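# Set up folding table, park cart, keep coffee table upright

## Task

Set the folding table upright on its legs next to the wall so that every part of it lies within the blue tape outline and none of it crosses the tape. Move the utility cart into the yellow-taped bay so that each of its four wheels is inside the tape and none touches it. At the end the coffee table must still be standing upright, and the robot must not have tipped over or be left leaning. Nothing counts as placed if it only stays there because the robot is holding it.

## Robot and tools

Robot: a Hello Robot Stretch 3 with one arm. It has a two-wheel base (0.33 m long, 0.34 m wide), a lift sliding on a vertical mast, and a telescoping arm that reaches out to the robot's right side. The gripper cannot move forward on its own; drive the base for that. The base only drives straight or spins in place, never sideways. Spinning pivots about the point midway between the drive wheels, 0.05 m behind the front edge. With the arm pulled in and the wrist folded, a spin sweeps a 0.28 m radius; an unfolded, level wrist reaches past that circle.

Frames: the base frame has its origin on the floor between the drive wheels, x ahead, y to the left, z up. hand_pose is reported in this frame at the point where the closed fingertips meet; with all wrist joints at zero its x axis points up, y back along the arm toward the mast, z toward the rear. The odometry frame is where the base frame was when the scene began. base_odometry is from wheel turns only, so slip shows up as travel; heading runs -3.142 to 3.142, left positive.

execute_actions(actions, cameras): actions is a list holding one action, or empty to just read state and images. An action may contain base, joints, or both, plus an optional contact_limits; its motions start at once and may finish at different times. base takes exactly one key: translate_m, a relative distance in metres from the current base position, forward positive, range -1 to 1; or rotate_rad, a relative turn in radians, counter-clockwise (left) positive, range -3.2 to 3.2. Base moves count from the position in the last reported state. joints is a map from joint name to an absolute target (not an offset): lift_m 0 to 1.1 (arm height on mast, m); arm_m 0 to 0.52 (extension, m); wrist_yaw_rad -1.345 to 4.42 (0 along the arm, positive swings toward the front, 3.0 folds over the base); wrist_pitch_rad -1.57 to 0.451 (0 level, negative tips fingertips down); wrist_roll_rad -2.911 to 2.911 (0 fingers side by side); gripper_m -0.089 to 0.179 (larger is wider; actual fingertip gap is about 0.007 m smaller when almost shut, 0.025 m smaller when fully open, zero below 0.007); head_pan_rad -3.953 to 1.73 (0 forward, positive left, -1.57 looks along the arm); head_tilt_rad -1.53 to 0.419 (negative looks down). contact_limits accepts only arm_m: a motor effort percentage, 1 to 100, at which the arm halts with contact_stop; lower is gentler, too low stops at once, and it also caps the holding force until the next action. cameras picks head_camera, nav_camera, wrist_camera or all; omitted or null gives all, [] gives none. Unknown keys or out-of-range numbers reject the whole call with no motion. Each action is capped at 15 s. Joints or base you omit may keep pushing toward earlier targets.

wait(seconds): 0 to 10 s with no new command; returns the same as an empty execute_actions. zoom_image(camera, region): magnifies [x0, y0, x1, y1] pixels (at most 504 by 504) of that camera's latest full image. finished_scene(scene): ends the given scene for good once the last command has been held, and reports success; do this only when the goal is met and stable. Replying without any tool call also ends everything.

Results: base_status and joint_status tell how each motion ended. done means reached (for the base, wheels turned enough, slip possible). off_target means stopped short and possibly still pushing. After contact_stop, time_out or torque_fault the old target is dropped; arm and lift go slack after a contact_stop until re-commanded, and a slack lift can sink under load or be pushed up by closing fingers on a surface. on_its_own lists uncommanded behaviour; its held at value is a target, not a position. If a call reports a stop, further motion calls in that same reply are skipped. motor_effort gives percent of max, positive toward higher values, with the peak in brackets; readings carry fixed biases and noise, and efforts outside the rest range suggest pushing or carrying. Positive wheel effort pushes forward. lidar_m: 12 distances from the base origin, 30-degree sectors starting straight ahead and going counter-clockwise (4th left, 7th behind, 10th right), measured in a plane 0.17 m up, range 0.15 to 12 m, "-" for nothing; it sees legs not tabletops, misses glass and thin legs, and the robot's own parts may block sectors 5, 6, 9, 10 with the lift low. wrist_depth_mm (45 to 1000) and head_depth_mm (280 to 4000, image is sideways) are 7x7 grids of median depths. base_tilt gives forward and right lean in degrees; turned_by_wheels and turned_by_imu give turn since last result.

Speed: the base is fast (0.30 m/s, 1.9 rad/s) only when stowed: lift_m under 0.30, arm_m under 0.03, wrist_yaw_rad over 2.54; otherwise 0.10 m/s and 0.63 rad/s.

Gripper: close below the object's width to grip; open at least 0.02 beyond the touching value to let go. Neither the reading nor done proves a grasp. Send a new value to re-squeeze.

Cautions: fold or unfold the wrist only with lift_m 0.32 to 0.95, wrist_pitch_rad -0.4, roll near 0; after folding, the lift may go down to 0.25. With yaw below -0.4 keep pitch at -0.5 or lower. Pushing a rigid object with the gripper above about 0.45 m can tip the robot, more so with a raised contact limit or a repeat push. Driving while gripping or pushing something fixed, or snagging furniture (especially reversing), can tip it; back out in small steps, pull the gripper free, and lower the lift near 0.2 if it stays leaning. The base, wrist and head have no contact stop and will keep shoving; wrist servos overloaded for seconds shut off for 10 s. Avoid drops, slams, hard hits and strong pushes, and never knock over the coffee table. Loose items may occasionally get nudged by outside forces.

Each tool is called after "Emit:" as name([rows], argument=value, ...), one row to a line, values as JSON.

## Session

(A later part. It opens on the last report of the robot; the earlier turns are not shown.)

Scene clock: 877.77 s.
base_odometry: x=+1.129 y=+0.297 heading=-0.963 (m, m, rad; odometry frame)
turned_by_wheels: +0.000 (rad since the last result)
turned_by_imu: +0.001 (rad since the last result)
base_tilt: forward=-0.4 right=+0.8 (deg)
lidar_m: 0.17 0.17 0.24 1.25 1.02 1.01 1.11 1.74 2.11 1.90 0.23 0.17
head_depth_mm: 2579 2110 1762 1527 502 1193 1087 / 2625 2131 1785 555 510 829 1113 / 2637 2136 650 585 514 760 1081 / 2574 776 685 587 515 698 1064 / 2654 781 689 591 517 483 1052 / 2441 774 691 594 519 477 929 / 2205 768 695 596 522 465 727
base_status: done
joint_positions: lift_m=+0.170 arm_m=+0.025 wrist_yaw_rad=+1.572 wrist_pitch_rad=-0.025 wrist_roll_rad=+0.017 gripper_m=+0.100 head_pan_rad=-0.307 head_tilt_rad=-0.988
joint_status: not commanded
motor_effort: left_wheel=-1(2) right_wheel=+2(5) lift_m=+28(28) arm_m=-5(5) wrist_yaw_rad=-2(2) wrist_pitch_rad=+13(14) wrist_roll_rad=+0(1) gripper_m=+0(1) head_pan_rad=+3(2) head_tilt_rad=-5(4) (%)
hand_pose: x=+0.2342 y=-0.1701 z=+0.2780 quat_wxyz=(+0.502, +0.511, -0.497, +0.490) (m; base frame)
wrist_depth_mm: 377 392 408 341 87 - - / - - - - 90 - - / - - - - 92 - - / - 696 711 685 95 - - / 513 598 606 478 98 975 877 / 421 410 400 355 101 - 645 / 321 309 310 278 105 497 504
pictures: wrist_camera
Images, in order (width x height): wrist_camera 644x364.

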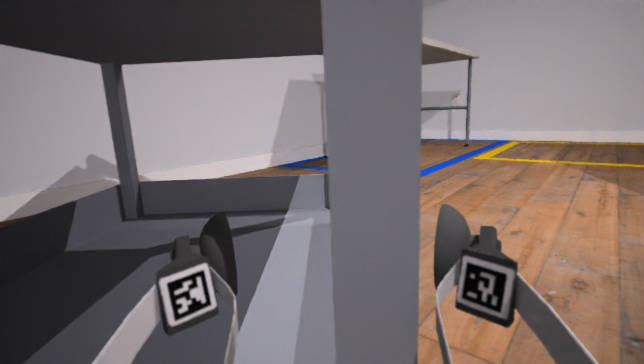

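Emit:
execute_actions([
  {"joints":{"gripper_m":0.0}},
], cameras=["wrist_camera"])

Scene clock: 884.27 s.
base_odometry: x=+1.129 y=+0.297 heading=-0.963 (m, m, rad; odometry frame)
turned_by_wheels: +0.000 (rad since the last result)
turned_by_imu: +0.001 (rad since the last result)
base_tilt: forward=-0.3 right=+0.8 (deg)
lidar_m: 0.17 0.18 0.24 1.25 1.02 1.01 1.11 1.74 2.11 1.90 0.23 0.17
head_depth_mm: 2579 2101 1771 1527 1273 1194 1082 / 2615 2116 1780 551 510 870 1117 / 2642 2114 651 586 513 760 1077 / 2561 778 685 587 515 698 1063 / 2652 782 688 590 517 483 1052 / 2452 775 693 594 521 477 939 / 2187 767 696 598 522 465 727
base_status: not commanded
joint_positions: lift_m=+0.170 arm_m=+0.025 wrist_yaw_rad=+1.541 wrist_pitch_rad=-0.025 wrist_roll_rad=+0.017 gripper_m=+0.001 head_pan_rad=-0.307 head_tilt_rad=-0.988
joint_status: all done
on_its_own: wrist_yaw_rad is at rest, and its effort (+22) is outside its rest range (-12 to +12)
motor_effort: left_wheel=-3(2) right_wheel=+4(4) lift_m=+28(28) arm_m=-5(6) wrist_yaw_rad=+22(24) wrist_pitch_rad=+13(13) wrist_roll_rad=+0(1) gripper_m=-22(99) head_pan_rad=+3(3) head_tilt_rad=-4(4) (%)
hand_pose: x=+0.2341 y=-0.1779 z=+0.2780 quat_wxyz=(+0.510, +0.503, -0.505, +0.482) (m; base frame)
wrist_depth_mm: 376 390 412 86 - - - / - - - 88 - - - / - - - 91 - - - / - 683 694 94 - - - / 525 589 612 97 908 889 861 / 421 406 432 100 - 659 637 / 317 314 307 104 496 504 495
pictures: wrist_camera
Images, in order (width x height): wrist_camera 644x364.

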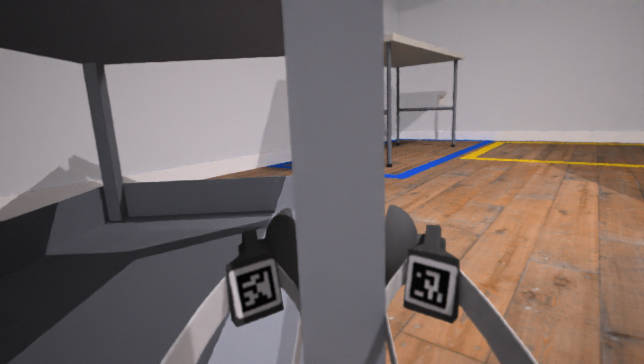

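Emit:
execute_actions([
  {"base":{"rotate_rad":-0.3},"joints":{"head_pan_rad":-0.2,"head_tilt_rad":-0.75}},
])

Scene clock: 899.13 s.
base_odometry: x=+1.129 y=+0.297 heading=-1.263 (m, m, rad; odometry frame)
turned_by_wheels: -0.300 (rad since the last result)
turned_by_imu: -0.292 (rad since the last result)
base_tilt: forward=-0.4 right=+1.0 (deg)
lidar_m: - - 0.15 0.21 1.11 1.01 1.02 1.28 2.11 2.13 0.23 0.15
head_depth_mm: 3078 3265 2159 1838 1546 472 451 / 3103 3331 2427 1904 1552 495 440 / 3156 3377 2460 1914 572 508 441 / 3264 3502 2461 696 604 510 442 / 3138 3294 2509 743 606 512 443 / 2606 3176 2205 746 611 514 445 / 2645 2940 2511 752 613 517 447
base_status: done
joint_positions: lift_m=+0.170 arm_m=+0.025 wrist_yaw_rad=+1.544 wrist_pitch_rad=-0.025 wrist_roll_rad=+0.017 gripper_m=+0.001 head_pan_rad=-0.207 head_tilt_rad=-0.754
joint_status: all done
on_its_own: wrist_yaw_rad is held at +1.524, not at your +1.570, by its stall guard, which is not easing now; wrist_yaw_rad is at rest, and its effort (-16) is outside its rest range (-12 to +12)
motor_effort: left_wheel=+4(10) right_wheel=-5(14) lift_m=+28(28) arm_m=+2(4) wrist_yaw_rad=-16(36) wrist_pitch_rad=+13(13) wrist_roll_rad=+1(1) gripper_m=-21(23) head_pan_rad=+3(12) head_tilt_rad=+1(14) (%)
hand_pose: x=+0.2341 y=-0.1768 z=+0.2780 quat_wxyz=(+0.509, +0.504, -0.504, +0.483) (m; base frame)
wrist_depth_mm: 380 391 414 90 - - - / - - - 92 - - - / - - - 95 - - - / - - - 99 - - - / 574 592 580 102 - 905 863 / 419 408 - 105 - 655 639 / 319 318 306 109 514 504 499
pictures: head_camera (sideways: a quarter turn clockwise sets it upright), nav_camera (sideways: a quarter turn counterclockwise sets it upright), wrist_camera
Images, in order (width x height): head_camera 896x504, nav_camera 672x504, wrist_camera 644x364.

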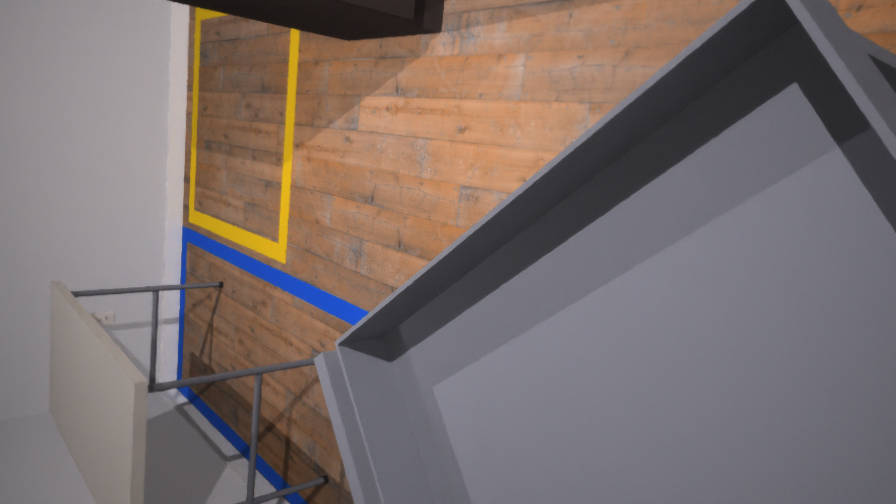

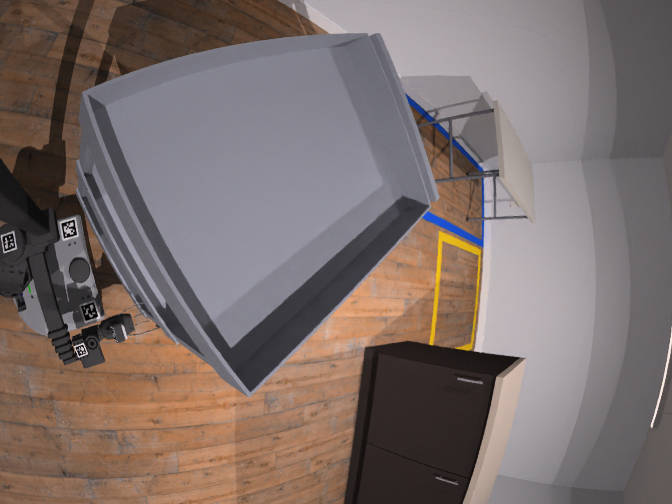

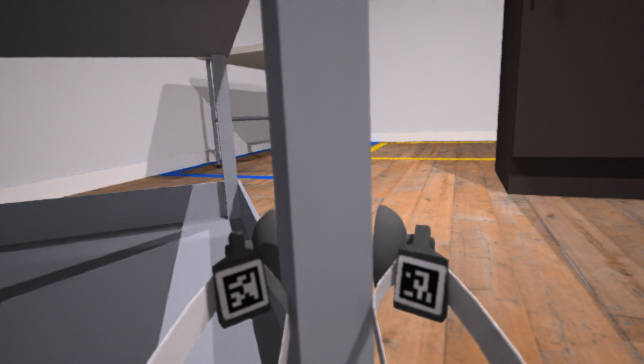

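Emit:
execute_actions([
  {"base":{"rotate_rad":-0.25}},
])

Scene clock: 943.87 s.
base_odometry: x=+1.129 y=+0.298 heading=-1.513 (m, m, rad; odometry frame)
turned_by_wheels: -0.250 (rad since the last result)
turned_by_imu: -0.241 (rad since the last result)
base_tilt: forward=-0.4 right=+0.9 (deg)
lidar_m: - - 0.15 0.18 1.27 1.02 1.02 1.11 1.70 2.11 0.25 0.15
head_depth_mm: 1673 1483 1706 1893 1553 474 465 / 1704 1466 1699 1859 1551 506 440 / 3093 3116 2213 1924 573 508 441 / 3181 3370 2494 700 605 510 443 / 3154 3375 2489 730 607 513 444 / 3186 3384 2523 751 611 515 446 / 3120 3394 2549 752 614 517 447
base_status: done
joint_positions: lift_m=+0.170 arm_m=+0.025 wrist_yaw_rad=+1.493 wrist_pitch_rad=-0.023 wrist_roll_rad=+0.017 gripper_m=+0.001 head_pan_rad=-0.206 head_tilt_rad=-0.751
joint_status: not commanded
on_its_own: wrist_yaw_rad is held at +1.524, not at your +1.570, by its stall guard, which is still easing
motor_effort: left_wheel=-1(38) right_wheel=+3(22) lift_m=+27(28) arm_m=+1(6) wrist_yaw_rad=+25(61) wrist_pitch_rad=+13(13) wrist_roll_rad=+1(1) gripper_m=-15(22) head_pan_rad=+3(3) head_tilt_rad=+0(1) (%)
hand_pose: x=+0.2335 y=-0.1897 z=+0.2784 quat_wxyz=(+0.521, +0.490, -0.517, +0.470) (m; base frame)
wrist_depth_mm: 375 389 - 107 - - - / - - - 111 - - - / - - - 114 - - - / - - - 118 - - - / 559 601 579 121 915 889 874 / 418 408 409 124 - 665 642 / 321 316 307 130 515 512 507
pictures: head_camera (sideways: a quarter turn clockwise sets it upright), nav_camera (sideways: a quarter turn counterclockwise sets it upright), wrist_camera
Images, in order (width x height): head_camera 896x504, nav_camera 672x504, wrist_camera 644x364.

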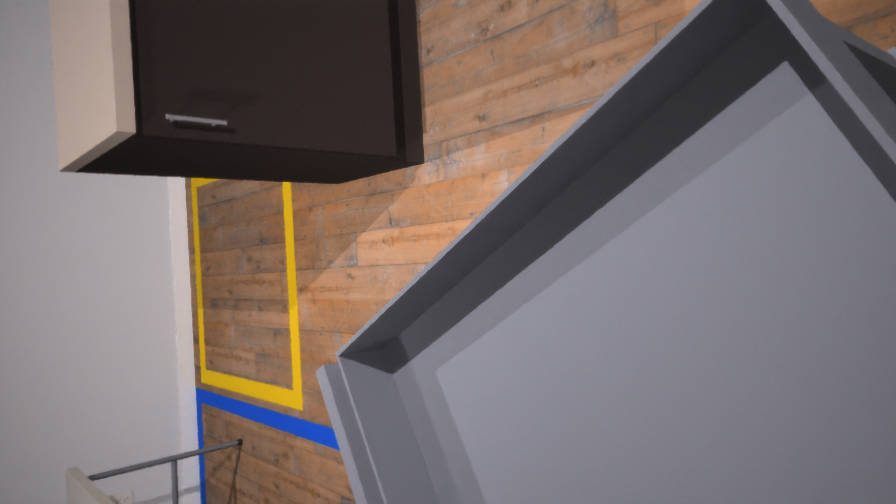

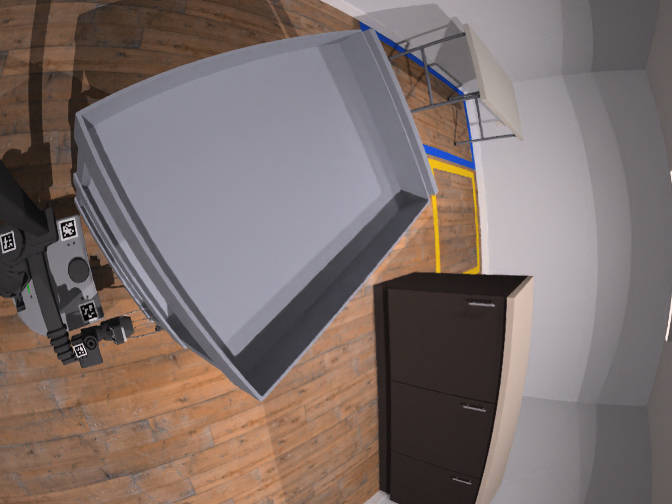

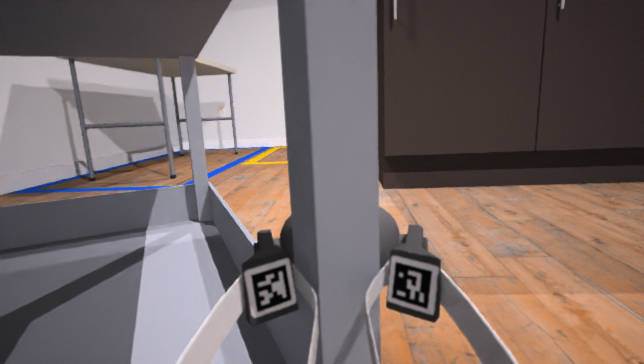

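Emit:
execute_actions([
  {"joints":{"gripper_m":-0.02,"wrist_yaw_rad":1.5}},
], cameras=[])

Emit:
execute_actions([
  {"base":{"translate_m":0.9}},
])

Scene clock: 970.10 s.
base_odometry: x=+1.129 y=+0.297 heading=-1.513 (m, m, rad; odometry frame)
turned_by_wheels: +0.000 (rad since the last result)
turned_by_imu: +0.001 (rad since the last result)
base_tilt: forward=-0.3 right=+1.0 (deg)
lidar_m: - - 0.15 0.18 1.27 1.02 1.01 1.11 1.71 2.11 0.25 0.15
head_depth_mm: 1675 1490 1701 1904 1557 474 465 / 1701 1467 1701 1865 1552 506 441 / 3116 3123 2212 1915 573 509 441 / 3188 3411 2495 699 605 511 442 / 3157 3392 2513 732 608 513 443 / 3175 3385 2550 752 610 515 446 / 3091 3332 2557 753 614 517 448
base_status: not commanded
joint_positions: lift_m=+0.170 arm_m=+0.025 wrist_yaw_rad=+1.480 wrist_pitch_rad=-0.023 wrist_roll_rad=+0.017 gripper_m=-0.019 head_pan_rad=-0.206 head_tilt_rad=-0.751
joint_status: all done
on_its_own: wrist_yaw_rad is at rest, and its effort (+16) is outside its rest range (-12 to +12)
motor_effort: left_wheel=+1(1) right_wheel=+1(1) lift_m=+27(27) arm_m=+2(2) wrist_yaw_rad=+16(17) wrist_pitch_rad=+13(13) wrist_roll_rad=+1(1) gripper_m=-21(95) head_pan_rad=+2(3) head_tilt_rad=+0(0) (%)
hand_pose: x=+0.2332 y=-0.1930 z=+0.2784 quat_wxyz=(+0.524, +0.487, -0.521, +0.467) (m; base frame)
wrist_depth_mm: 374 389 - 107 - - - / - - - 110 - - - / - - - 114 - - - / - - - 118 - - - / 567 598 553 120 - 910 868 / 419 410 417 123 - 664 633 / 320 316 297 129 515 512 504
pictures: none
No camera images: the call's "cameras" was empty. Leave "cameras" out to get every camera's image.

Scene clock: 980.17 s.
base_odometry: x=+1.181 y=-0.601 heading=-1.512 (m, m, rad; odometry frame)
turned_by_wheels: +0.001 (rad since the last result)
turned_by_imu: +0.000 (rad since the last result)
base_tilt: forward=-0.3 right=+0.9 (deg)
lidar_m: - - 1.50 1.49 1.62 1.91 1.90 2.08 2.27 1.66 0.17 0.15
head_depth_mm: 2460 2636 1208 1244 564 505 440 / 2443 2762 2461 1843 598 507 440 / 2435 2746 2481 706 603 509 441 / 2430 2741 2470 743 605 511 442 / 2407 2715 2506 747 607 513 444 / 2393 2701 2545 751 612 515 446 / 2399 2700 2563 734 613 517 448
base_status: done
joint_positions: lift_m=+0.170 arm_m=+0.025 wrist_yaw_rad=+1.106 wrist_pitch_rad=-0.024 wrist_roll_rad=+0.017 gripper_m=-0.019 head_pan_rad=-0.206 head_tilt_rad=-0.751
joint_status: not commanded
on_its_own: wrist_yaw_rad is held at +1.119, not at your +1.500, by its stall guard, which is not easing now; left_wheel is at rest, and its effort (+19) is outside its rest range (-18 to +18)
motor_effort: left_wheel=+19(32) right_wheel=+1(14) lift_m=+27(28) arm_m=-1(2) wrist_yaw_rad=+10(43) wrist_pitch_rad=+13(13) wrist_roll_rad=+1(1) gripper_m=-21(25) head_pan_rad=+2(3) head_tilt_rad=+0(0) (%)
hand_pose: x=+0.2071 y=-0.2846 z=+0.2784 quat_wxyz=(+0.601, +0.382, -0.602, +0.361) (m; base frame)
wrist_depth_mm: 374 - - 109 577 637 718 / - - - 113 597 666 731 / - - - 117 623 675 759 / - - - 121 631 719 828 / 533 556 - 124 726 784 855 / 423 388 302 126 - 655 630 / 320 314 250 133 501 512 501
pictures: head_camera (sideways: a quarter turn clockwise sets it upright), nav_camera (sideways: a quarter turn counterclockwise sets it upright), wrist_camera
Images, in order (width x height): head_camera 896x504, nav_camera 672x504, wrist_camera 644x364.

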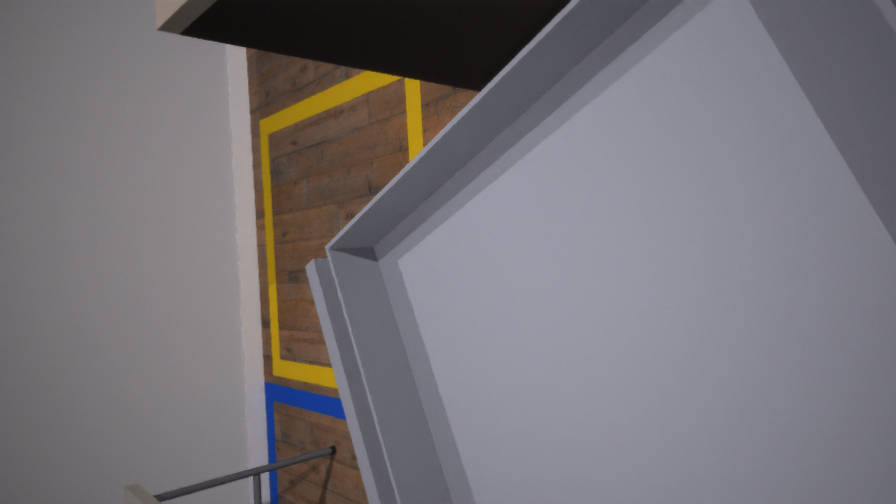

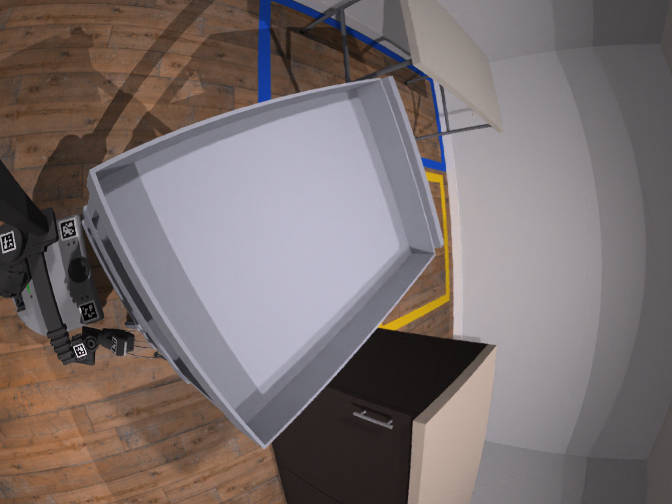

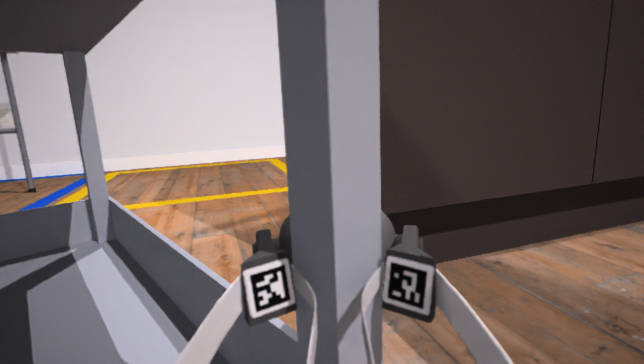

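Emit:
execute_actions([
  {"base":{"rotate_rad":-0.15},"joints":{"wrist_yaw_rad":1.11}},
])

Scene clock: 1015.40 s.
base_odometry: x=+1.181 y=-0.601 heading=-1.662 (m, m, rad; odometry frame)
turned_by_wheels: -0.150 (rad since the last result)
turned_by_imu: -0.141 (rad since the last result)
base_tilt: forward=-0.4 right=+1.0 (deg)
lidar_m: - - 1.55 1.49 1.54 1.97 1.90 1.97 2.32 2.26 0.17 0.15
head_depth_mm: 2604 1008 893 970 563 505 438 / 2557 1144 1154 1124 600 507 440 / 2510 2833 2469 707 603 509 441 / 2480 2754 2477 744 605 511 443 / 2414 2715 834 746 608 514 444 / 2372 2665 2529 753 611 515 446 / 2325 2613 2547 732 615 517 448
base_status: done
joint_positions: lift_m=+0.170 arm_m=+0.025 wrist_yaw_rad=+1.105 wrist_pitch_rad=-0.023 wrist_roll_rad=+0.017 gripper_m=-0.019 head_pan_rad=-0.206 head_tilt_rad=-0.751
joint_status: all done
motor_effort: left_wheel=+6(46) right_wheel=-3(17) lift_m=+28(28) arm_m=-1(1) wrist_yaw_rad=+4(12) wrist_pitch_rad=+12(13) wrist_roll_rad=+0(0) gripper_m=-20(22) head_pan_rad=+2(3) head_tilt_rad=+0(0) (%)
hand_pose: x=+0.2070 y=-0.2848 z=+0.2785 quat_wxyz=(+0.601, +0.381, -0.602, +0.361) (m; base frame)
wrist_depth_mm: 372 - 896 111 695 805 935 / - - 989 114 706 827 - / - - - 117 721 829 - / - - - 121 753 921 - / 532 558 - 124 839 900 883 / 423 392 311 126 - 654 646 / 321 314 248 132 499 507 502
pictures: head_camera (sideways: a quarter turn clockwise sets it upright), nav_camera (sideways: a quarter turn counterclockwise sets it upright), wrist_camera
Images, in order (width x height): head_camera 896x504, nav_camera 672x504, wrist_camera 644x364.

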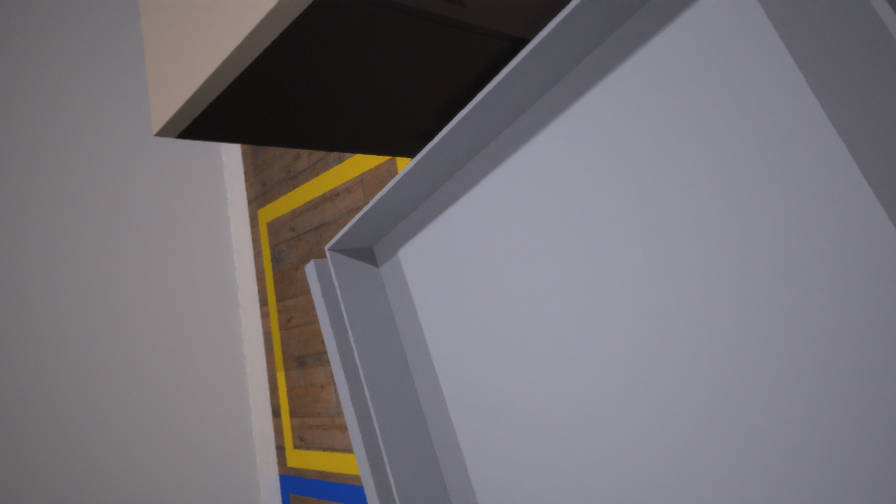

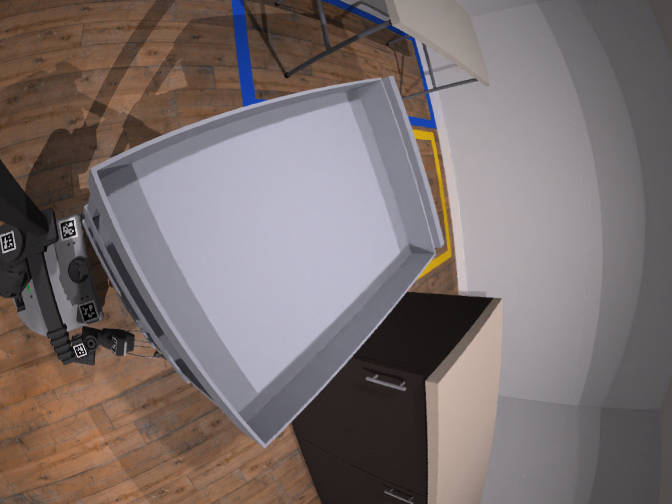

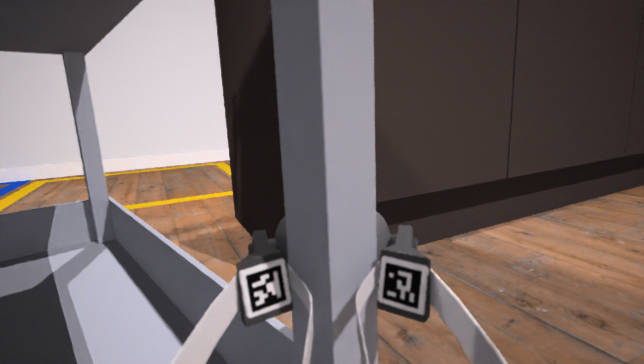

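Emit:
execute_actions([
  {"base":{"rotate_rad":-0.06}},
], cameras=[])

Emit:
execute_actions([
  {"base":{"translate_m":0.7},"joints":{"head_tilt_rad":-0.9,"head_pan_rad":0.0}},
])

Scene clock: 1032.60 s.
base_odometry: x=+1.181 y=-0.601 heading=-1.722 (m, m, rad; odometry frame)
turned_by_wheels: -0.060 (rad since the last result)
turned_by_imu: -0.056 (rad since the last result)
base_tilt: forward=-0.4 right=+1.0 (deg)
lidar_m: - - 1.57 1.49 1.52 2.00 1.89 1.94 2.37 2.26 0.17 0.15
head_depth_mm: 2702 1010 828 944 564 505 439 / 2627 1050 1024 1020 599 507 440 / 2560 2760 1352 708 603 509 441 / 2487 2803 2494 742 605 512 443 / 2447 2737 832 748 608 512 444 / 2369 2656 2530 752 610 515 446 / 2328 2573 2551 733 615 517 447
base_status: done
joint_positions: lift_m=+0.170 arm_m=+0.025 wrist_yaw_rad=+1.103 wrist_pitch_rad=-0.023 wrist_roll_rad=+0.017 gripper_m=-0.019 head_pan_rad=-0.206 head_tilt_rad=-0.751
joint_status: not commanded
motor_effort: left_wheel=+3(46) right_wheel=-3(19) lift_m=+27(28) arm_m=-1(1) wrist_yaw_rad=+5(6) wrist_pitch_rad=+13(12) wrist_roll_rad=+1(1) gripper_m=-20(21) head_pan_rad=+2(2) head_tilt_rad=+0(0) (%)
hand_pose: x=+0.2068 y=-0.2854 z=+0.2785 quat_wxyz=(+0.602, +0.381, -0.603, +0.360) (m; base frame)
wrist_depth_mm: 374 - 694 111 745 878 - / - - 742 114 751 917 - / - - 803 118 782 938 - / - - 878 121 852 - - / 524 552 935 124 883 911 876 / 425 394 311 127 - 653 640 / 320 314 248 132 498 516 507
pictures: none
No camera images: the call's "cameras" was empty. Leave "cameras" out to get every camera's image.

Scene clock: 1040.67 s.
base_odometry: x=+1.076 y=-1.293 heading=-1.722 (m, m, rad; odometry frame)
turned_by_wheels: +0.000 (rad since the last result)
turned_by_imu: -0.001 (rad since the last result)
base_tilt: forward=-0.3 right=+0.9 (deg)
lidar_m: - - 0.86 1.53 1.56 2.05 2.58 2.65 2.34 0.40 0.15 -
head_depth_mm: 1930 2146 748 631 539 472 419 / 1918 2120 743 634 542 473 420 / 1908 2152 742 638 544 474 421 / 1894 2137 748 640 546 476 422 / 1890 2162 734 644 549 477 424 / 1875 2158 1936 1614 1387 1209 1083 / 1866 2129 2071 1706 1447 1264 1123
base_status: translate_m off_target (by the wheels' count: +0.6998 of +0.7000)
joint_positions: lift_m=+0.170 arm_m=+0.025 wrist_yaw_rad=+0.724 wrist_pitch_rad=-0.023 wrist_roll_rad=+0.017 gripper_m=-0.019 head_pan_rad=-0.007 head_tilt_rad=-0.889
joint_status: all done
on_its_own: wrist_yaw_rad is held at +0.739, not at your +1.110, by its stall guard, which is not easing now
motor_effort: left_wheel=+14(26) right_wheel=+15(16) lift_m=+27(28) arm_m=+6(6) wrist_yaw_rad=+11(66) wrist_pitch_rad=+12(12) wrist_roll_rad=+1(1) gripper_m=-23(29) head_pan_rad=+2(17) head_tilt_rad=-4(15) (%)
hand_pose: x=+0.1480 y=-0.3611 z=+0.2786 quat_wxyz=(+0.659, +0.260, -0.664, +0.241) (m; base frame)
wrist_depth_mm: - 297 227 109 148 131 115 / - 314 234 112 149 134 117 / - 329 244 116 154 137 120 / - 350 257 120 158 141 122 / - 377 274 123 160 145 125 / 376 309 296 124 - 148 128 / 321 289 212 136 174 148 131
pictures: head_camera (sideways: a quarter turn clockwise sets it upright), nav_camera (sideways: a quarter turn counterclockwise sets it upright), wrist_camera
Images, in order (width x height): head_camera 896x504, nav_camera 672x504, wrist_camera 644x364.

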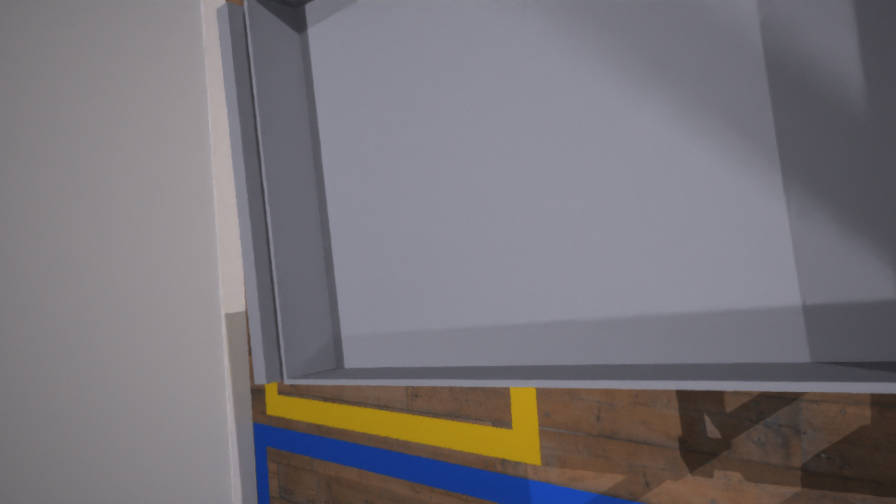

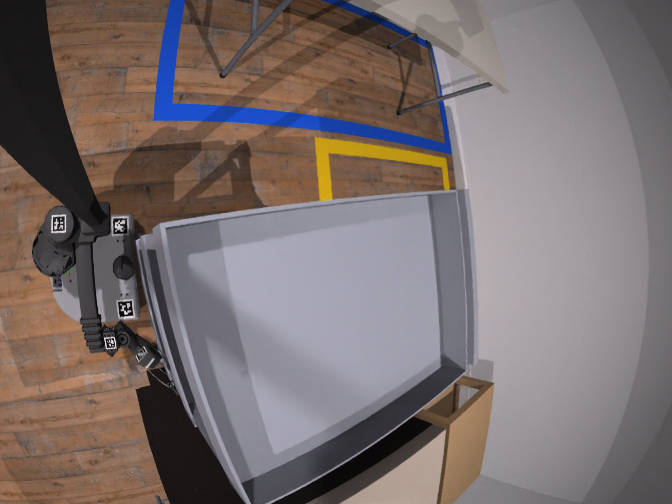

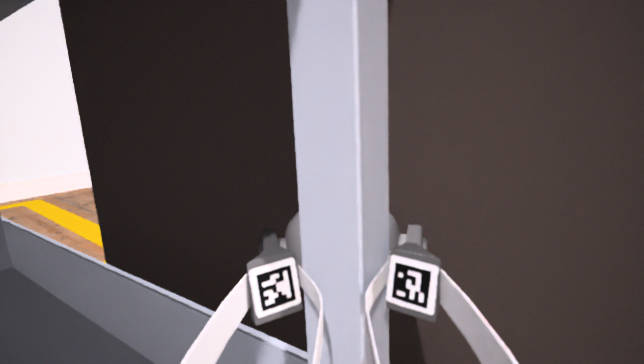

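Emit:
execute_actions([
  {"base":{"rotate_rad":0.12},"joints":{"wrist_yaw_rad":0.74}},
])

Scene clock: 1077.80 s.
base_odometry: x=+1.076 y=-1.293 heading=-1.603 (m, m, rad; odometry frame)
turned_by_wheels: +0.119 (rad since the last result)
turned_by_imu: +0.054 (rad since the last result)
base_tilt: forward=-0.4 right=+0.9 (deg)
lidar_m: - - 0.87 1.53 1.58 2.16 2.58 2.66 2.31 0.38 0.15 -
head_depth_mm: 1901 2115 741 630 539 471 418 / 1910 2110 743 634 541 472 420 / 1907 2162 743 637 544 474 422 / 1897 2157 749 640 546 476 423 / 1896 2136 736 628 537 470 424 / 1904 2198 2043 1693 1450 1239 1100 / 1904 2205 2052 1700 1450 1263 1124
base_status: rotate_rad off_target (by the wheels' count: +0.1191 of +0.1200)
joint_positions: lift_m=+0.170 arm_m=+0.024 wrist_yaw_rad=+0.693 wrist_pitch_rad=-0.023 wrist_roll_rad=+0.017 gripper_m=-0.019 head_pan_rad=-0.007 head_tilt_rad=-0.889
joint_status: wrist_yaw_rad off_target (ended at +0.693, target +0.740)
on_its_own: wrist_yaw_rad is at rest, and its effort (+37) is outside its rest range (-12 to +12)
motor_effort: left_wheel=-6(8) right_wheel=+18(20) lift_m=+27(27) arm_m=+8(9) wrist_yaw_rad=+37(39) wrist_pitch_rad=+13(13) wrist_roll_rad=+1(1) gripper_m=-25(24) head_pan_rad=+2(2) head_tilt_rad=-4(4) (%)
hand_pose: x=+0.1419 y=-0.3661 z=+0.2785 quat_wxyz=(+0.663, +0.250, -0.668, +0.230) (m; base frame)
wrist_depth_mm: - 308 231 110 147 132 115 / - 327 242 113 151 135 117 / - 346 253 117 155 138 120 / - 369 263 121 159 142 122 / 723 386 282 124 159 145 125 / 394 311 305 126 - 148 128 / 321 288 212 134 175 148 131
pictures: head_camera (sideways: a quarter turn clockwise sets it upright), nav_camera (sideways: a quarter turn counterclockwise sets it upright), wrist_camera
Images, in order (width x height): head_camera 896x504, nav_camera 672x504, wrist_camera 644x364.

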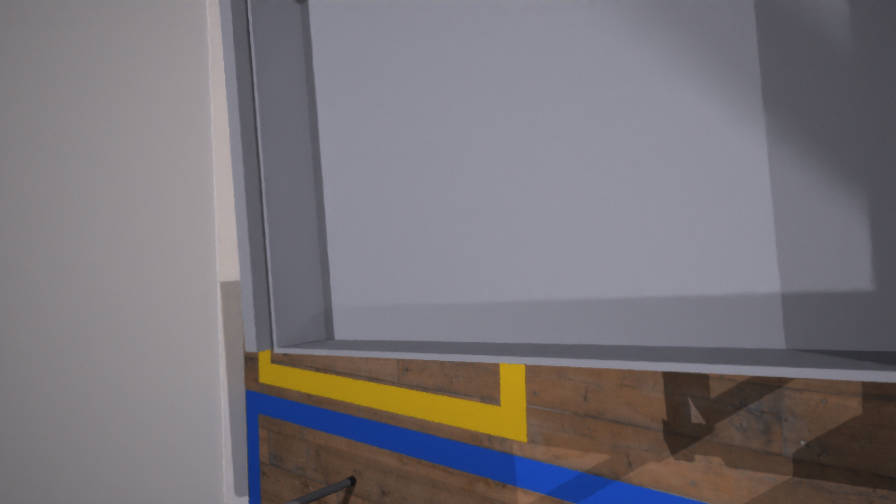

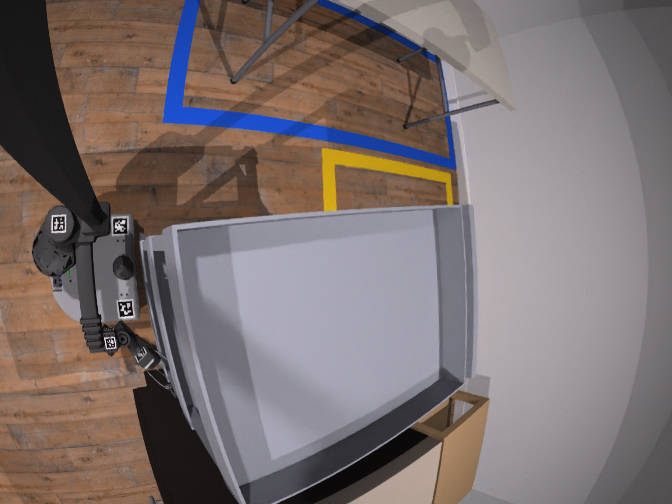

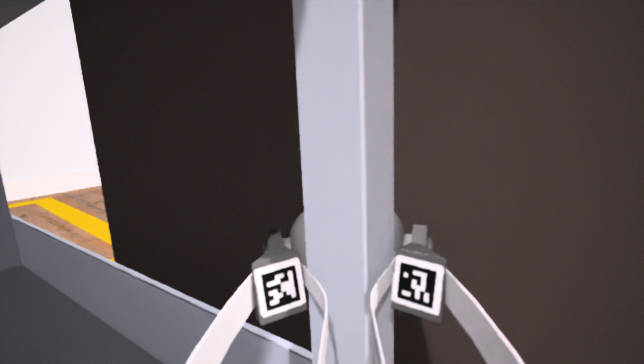

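Emit:
execute_actions([
  {"base":{"translate_m":0.25},"joints":{"wrist_yaw_rad":0.7}},
])

Scene clock: 1115.53 s.
base_odometry: x=+1.069 y=-1.542 heading=-1.602 (m, m, rad; odometry frame)
turned_by_wheels: +0.001 (rad since the last result)
turned_by_imu: -0.279 (rad since the last result)
base_tilt: forward=-0.4 right=+0.9 (deg)
lidar_m: - - 1.81 0.81 1.54 1.75 2.74 2.73 2.59 0.40 0.15 -
head_depth_mm: 2017 1817 717 629 538 471 419 / 1956 2148 760 631 540 472 420 / 1900 2093 745 636 543 474 421 / 1842 2063 748 639 545 476 423 / 1787 2027 745 642 547 479 424 / 1739 1986 736 636 539 470 418 / 1685 1926 2007 1660 1418 1237 1103
base_status: translate_m off_target (by the wheels' count: +0.2497 of +0.2500)
joint_positions: lift_m=+0.170 arm_m=+0.024 wrist_yaw_rad=+0.873 wrist_pitch_rad=-0.026 wrist_roll_rad=+0.017 gripper_m=-0.019 head_pan_rad=-0.005 head_tilt_rad=-0.892
joint_status: wrist_yaw_rad off_target (ended at +0.873, target +0.700)
on_its_own: wrist_yaw_rad is held at +0.863, not at your +0.700, by its stall guard, which is not easing now; left_wheel is at rest, and its effort (+37) is outside its rest range (-18 to +18); arm_m is at rest, and its effort (+16) is outside its rest range (-14 to +14)
motor_effort: left_wheel=+37(52) right_wheel=+10(19) lift_m=+24(27) arm_m=+16(29) wrist_yaw_rad=-8(74) wrist_pitch_rad=+14(21) wrist_roll_rad=+1(1) gripper_m=-22(30) head_pan_rad=+2(3) head_tilt_rad=-3(4) (%)
hand_pose: x=+0.1743 y=-0.3332 z=+0.2779 quat_wxyz=(+0.640, +0.310, -0.642, +0.288) (m; base frame)
wrist_depth_mm: 330 259 209 109 150 131 116 / - 271 217 112 154 134 119 / - 287 225 116 158 138 122 / - 302 235 119 163 141 125 / 497 319 251 122 163 145 128 / 415 310 271 126 - 149 130 / 319 299 220 133 176 150 134
pictures: head_camera (sideways: a quarter turn clockwise sets it upright), nav_camera (sideways: a quarter turn counterclockwise sets it upright), wrist_camera
Images, in order (width x height): head_camera 896x504, nav_camera 672x504, wrist_camera 644x364.

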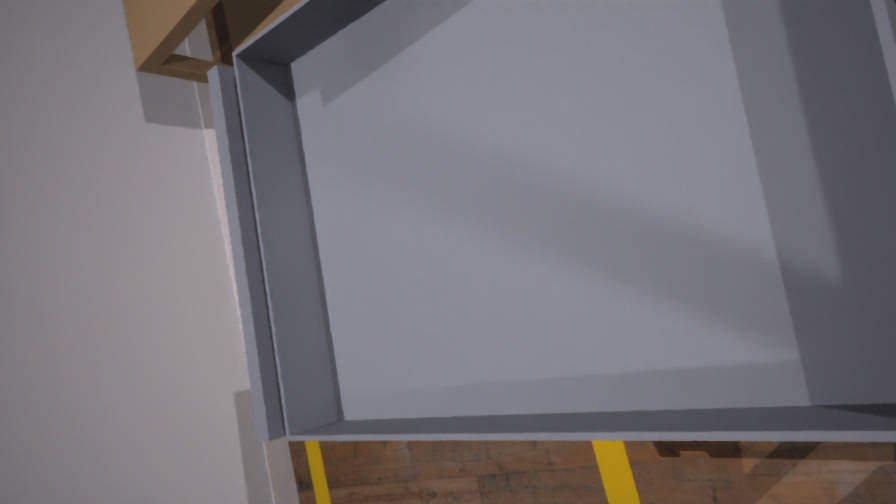

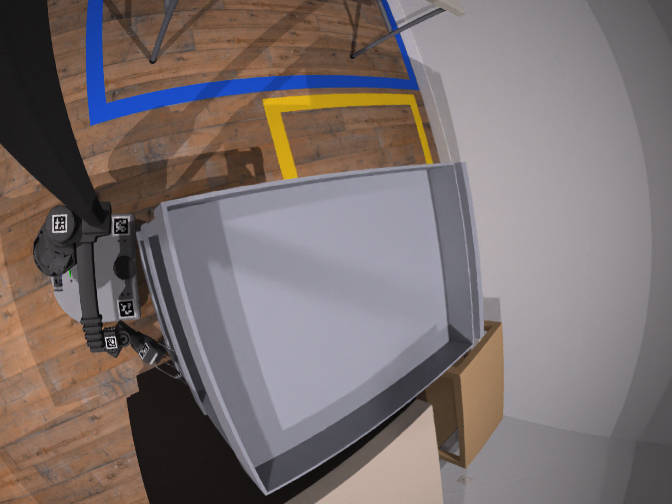

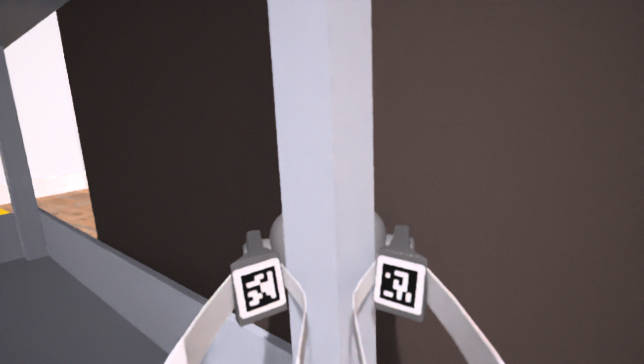

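Emit:
execute_actions([
  {"base":{"translate_m":-0.15},"joints":{"wrist_yaw_rad":0.87}},
])

Scene clock: 1123.77 s.
base_odometry: x=+1.073 y=-1.392 heading=-1.601 (m, m, rad; odometry frame)
turned_by_wheels: +0.000 (rad since the last result)
turned_by_imu: +0.001 (rad since the last result)
base_tilt: forward=-0.3 right=+0.8 (deg)
lidar_m: - - 0.15 0.83 1.49 1.70 2.59 2.59 2.63 0.44 0.18 0.15
head_depth_mm: 2106 1885 728 630 538 470 439 / 2098 2020 762 631 541 472 433 / 2030 2224 766 635 542 474 435 / 1971 2181 767 639 545 475 429 / 1913 2112 754 642 548 477 423 / 1860 2097 744 630 539 478 425 / 1814 2066 2058 1696 1424 1220 1072
base_status: done
joint_positions: lift_m=+0.170 arm_m=+0.025 wrist_yaw_rad=+0.971 wrist_pitch_rad=-0.024 wrist_roll_rad=+0.017 gripper_m=-0.019 head_pan_rad=-0.005 head_tilt_rad=-0.892
joint_status: wrist_yaw_rad off_target (ended at +0.971, target +0.870)
on_its_own: wrist_yaw_rad is held at +0.933, not at your +0.870, by its stall guard, which is still easing
motor_effort: left_wheel=+4(30) right_wheel=-6(14) lift_m=+24(24) arm_m=+6(17) wrist_yaw_rad=-30(43) wrist_pitch_rad=+13(14) wrist_roll_rad=+1(1) gripper_m=-23(25) head_pan_rad=+2(2) head_tilt_rad=-3(3) (%)
hand_pose: x=+0.1896 y=-0.3139 z=+0.2784 quat_wxyz=(+0.624, +0.340, -0.626, +0.319) (m; base frame)
wrist_depth_mm: 370 382 306 110 203 174 152 / - 431 318 113 210 178 155 / - 459 331 117 214 182 158 / - 490 349 122 221 188 162 / 528 474 378 126 222 192 164 / 421 389 307 128 - 197 170 / 321 314 246 133 247 198 173
pictures: head_camera (sideways: a quarter turn clockwise sets it upright), nav_camera (sideways: a quarter turn counterclockwise sets it upright), wrist_camera
Images, in order (width x height): head_camera 896x504, nav_camera 672x504, wrist_camera 644x364.

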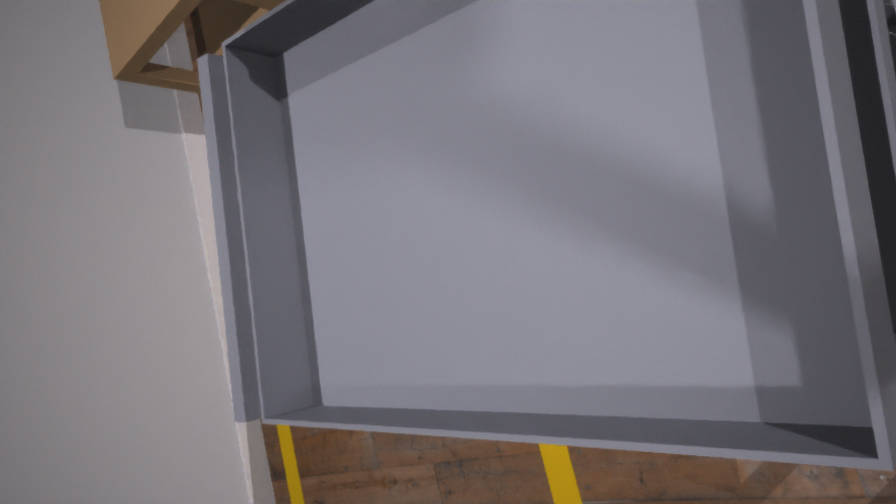

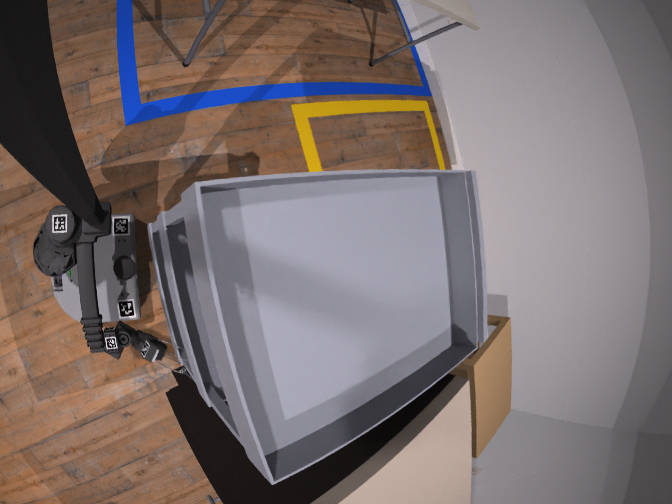

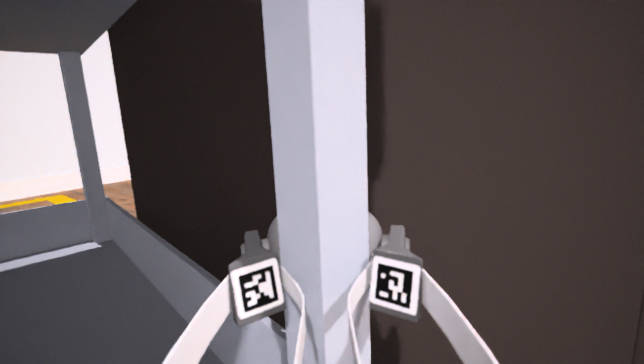

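Emit:
execute_actions([
  {"base":{"translate_m":-0.2},"joints":{"wrist_yaw_rad":0.97}},
], cameras=["wrist_camera"])

Emit:
execute_actions([
  {"base":{"rotate_rad":0.3}},
])

Scene clock: 1133.23 s.
base_odometry: x=+1.079 y=-1.192 heading=-1.601 (m, m, rad; odometry frame)
turned_by_wheels: +0.000 (rad since the last result)
turned_by_imu: +0.001 (rad since the last result)
base_tilt: forward=-0.3 right=+0.9 (deg)
lidar_m: 0.16 0.16 0.21 1.32 1.44 1.64 2.40 2.40 2.71 2.31 0.23 0.16
head_depth_mm: 2228 811 748 628 538 470 707 / 2271 2126 759 631 541 472 707 / 2196 2406 766 635 542 473 710 / 2144 2315 771 639 545 476 702 / 2083 2251 776 642 547 478 687 / 2032 2252 779 615 546 480 613 / 1974 2245 2049 1698 1389 458 1105
base_status: done
joint_positions: lift_m=+0.170 arm_m=+0.025 wrist_yaw_rad=+1.097 wrist_pitch_rad=-0.023 wrist_roll_rad=+0.017 gripper_m=-0.019 head_pan_rad=-0.005 head_tilt_rad=-0.892
joint_status: wrist_yaw_rad off_target (ended at +1.097, target +0.970)
on_its_own: wrist_yaw_rad is held at +1.091, not at your +0.970, by its stall guard, which is not easing now
motor_effort: left_wheel=+2(5) right_wheel=-2(20) lift_m=+24(24) arm_m=+3(6) wrist_yaw_rad=-5(39) wrist_pitch_rad=+12(14) wrist_roll_rad=+1(1) gripper_m=-23(26) head_pan_rad=+2(2) head_tilt_rad=-3(3) (%)
hand_pose: x=+0.2061 y=-0.2865 z=+0.2788 quat_wxyz=(+0.603, +0.379, -0.604, +0.358) (m; base frame)
wrist_depth_mm: 372 388 464 109 285 355 637 / - - 508 112 296 375 699 / - - 534 116 305 387 751 / - - 557 120 315 405 - / 558 588 512 124 319 427 876 / 425 416 419 126 - 593 635 / 324 318 296 133 403 510 503
pictures: wrist_camera
Images, in order (width x height): wrist_camera 644x364.

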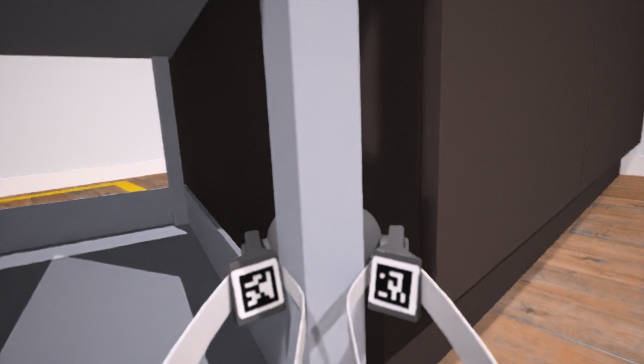

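Scene clock: 1134.97 s.
base_odometry: x=+1.079 y=-1.192 heading=-1.301 (m, m, rad; odometry frame)
turned_by_wheels: +0.300 (rad since the last result)
turned_by_imu: +0.290 (rad since the last result)
base_tilt: forward=-0.3 right=+0.9 (deg)
lidar_m: 0.25 0.30 0.90 1.44 1.49 2.04 2.40 2.49 2.40 0.56 0.27 0.25
head_depth_mm: 2064 844 756 629 537 487 730 / 2062 862 762 632 540 744 969 / 2067 885 765 636 542 760 1025 / 2052 2320 740 638 545 802 1071 / 2065 2330 2026 612 558 821 1108 / 2059 2335 2039 1695 1357 1255 1117 / 2030 2346 2040 1698 1448 1262 1121
base_status: done
joint_positions: lift_m=+0.170 arm_m=+0.025 wrist_yaw_rad=+1.097 wrist_pitch_rad=-0.023 wrist_roll_rad=+0.017 gripper_m=-0.019 head_pan_rad=-0.005 head_tilt_rad=-0.892
joint_status: not commanded
on_its_own: wrist_yaw_rad is held at +1.091, not at your +0.970, by its stall guard, which is not easing now
motor_effort: left_wheel=+0(11) right_wheel=+2(19) lift_m=+24(25) arm_m=-1(3) wrist_yaw_rad=-5(67) wrist_pitch_rad=+13(13) wrist_roll_rad=+1(1) gripper_m=-21(27) head_pan_rad=+2(2) head_tilt_rad=-3(3) (%)
hand_pose: x=+0.2061 y=-0.2866 z=+0.2787 quat_wxyz=(+0.603, +0.379, -0.604, +0.358) (m; base frame)
wrist_depth_mm: 373 390 405 109 380 286 230 / - - - 112 389 292 234 / - - - 115 398 300 239 / - - 699 119 412 305 244 / 558 596 584 122 397 311 246 / 424 414 429 126 - 319 251 / 323 318 301 132 454 314 254
pictures: head_camera (sideways: a quarter turn clockwise sets it upright), nav_camera (sideways: a quarter turn counterclockwise sets it upright), wrist_camera
Images, in order (width x height): head_camera 896x504, nav_camera 672x504, wrist_camera 644x364.

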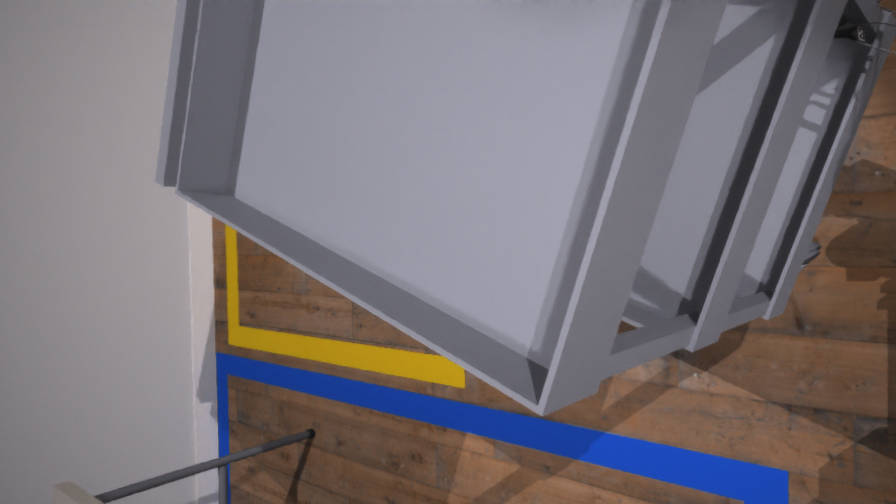

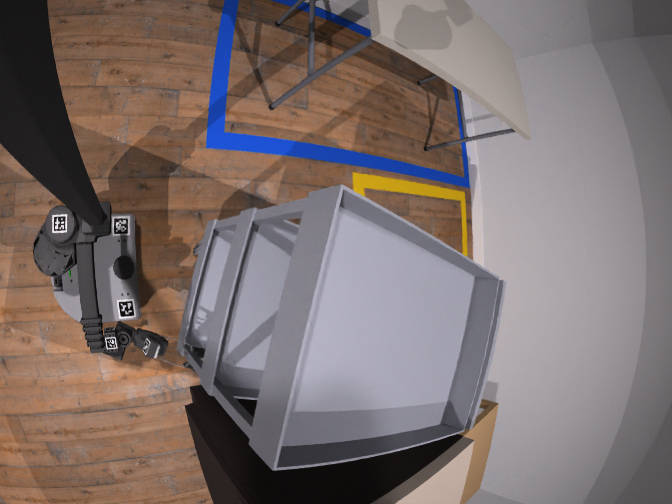

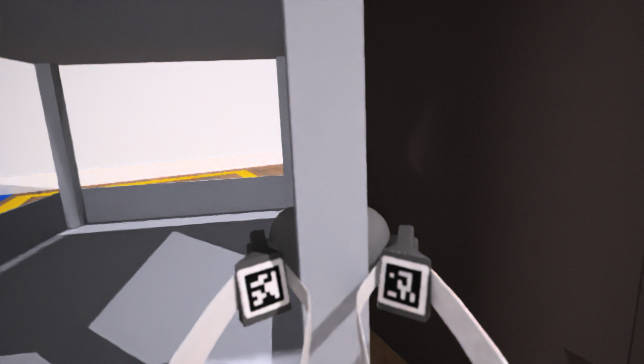

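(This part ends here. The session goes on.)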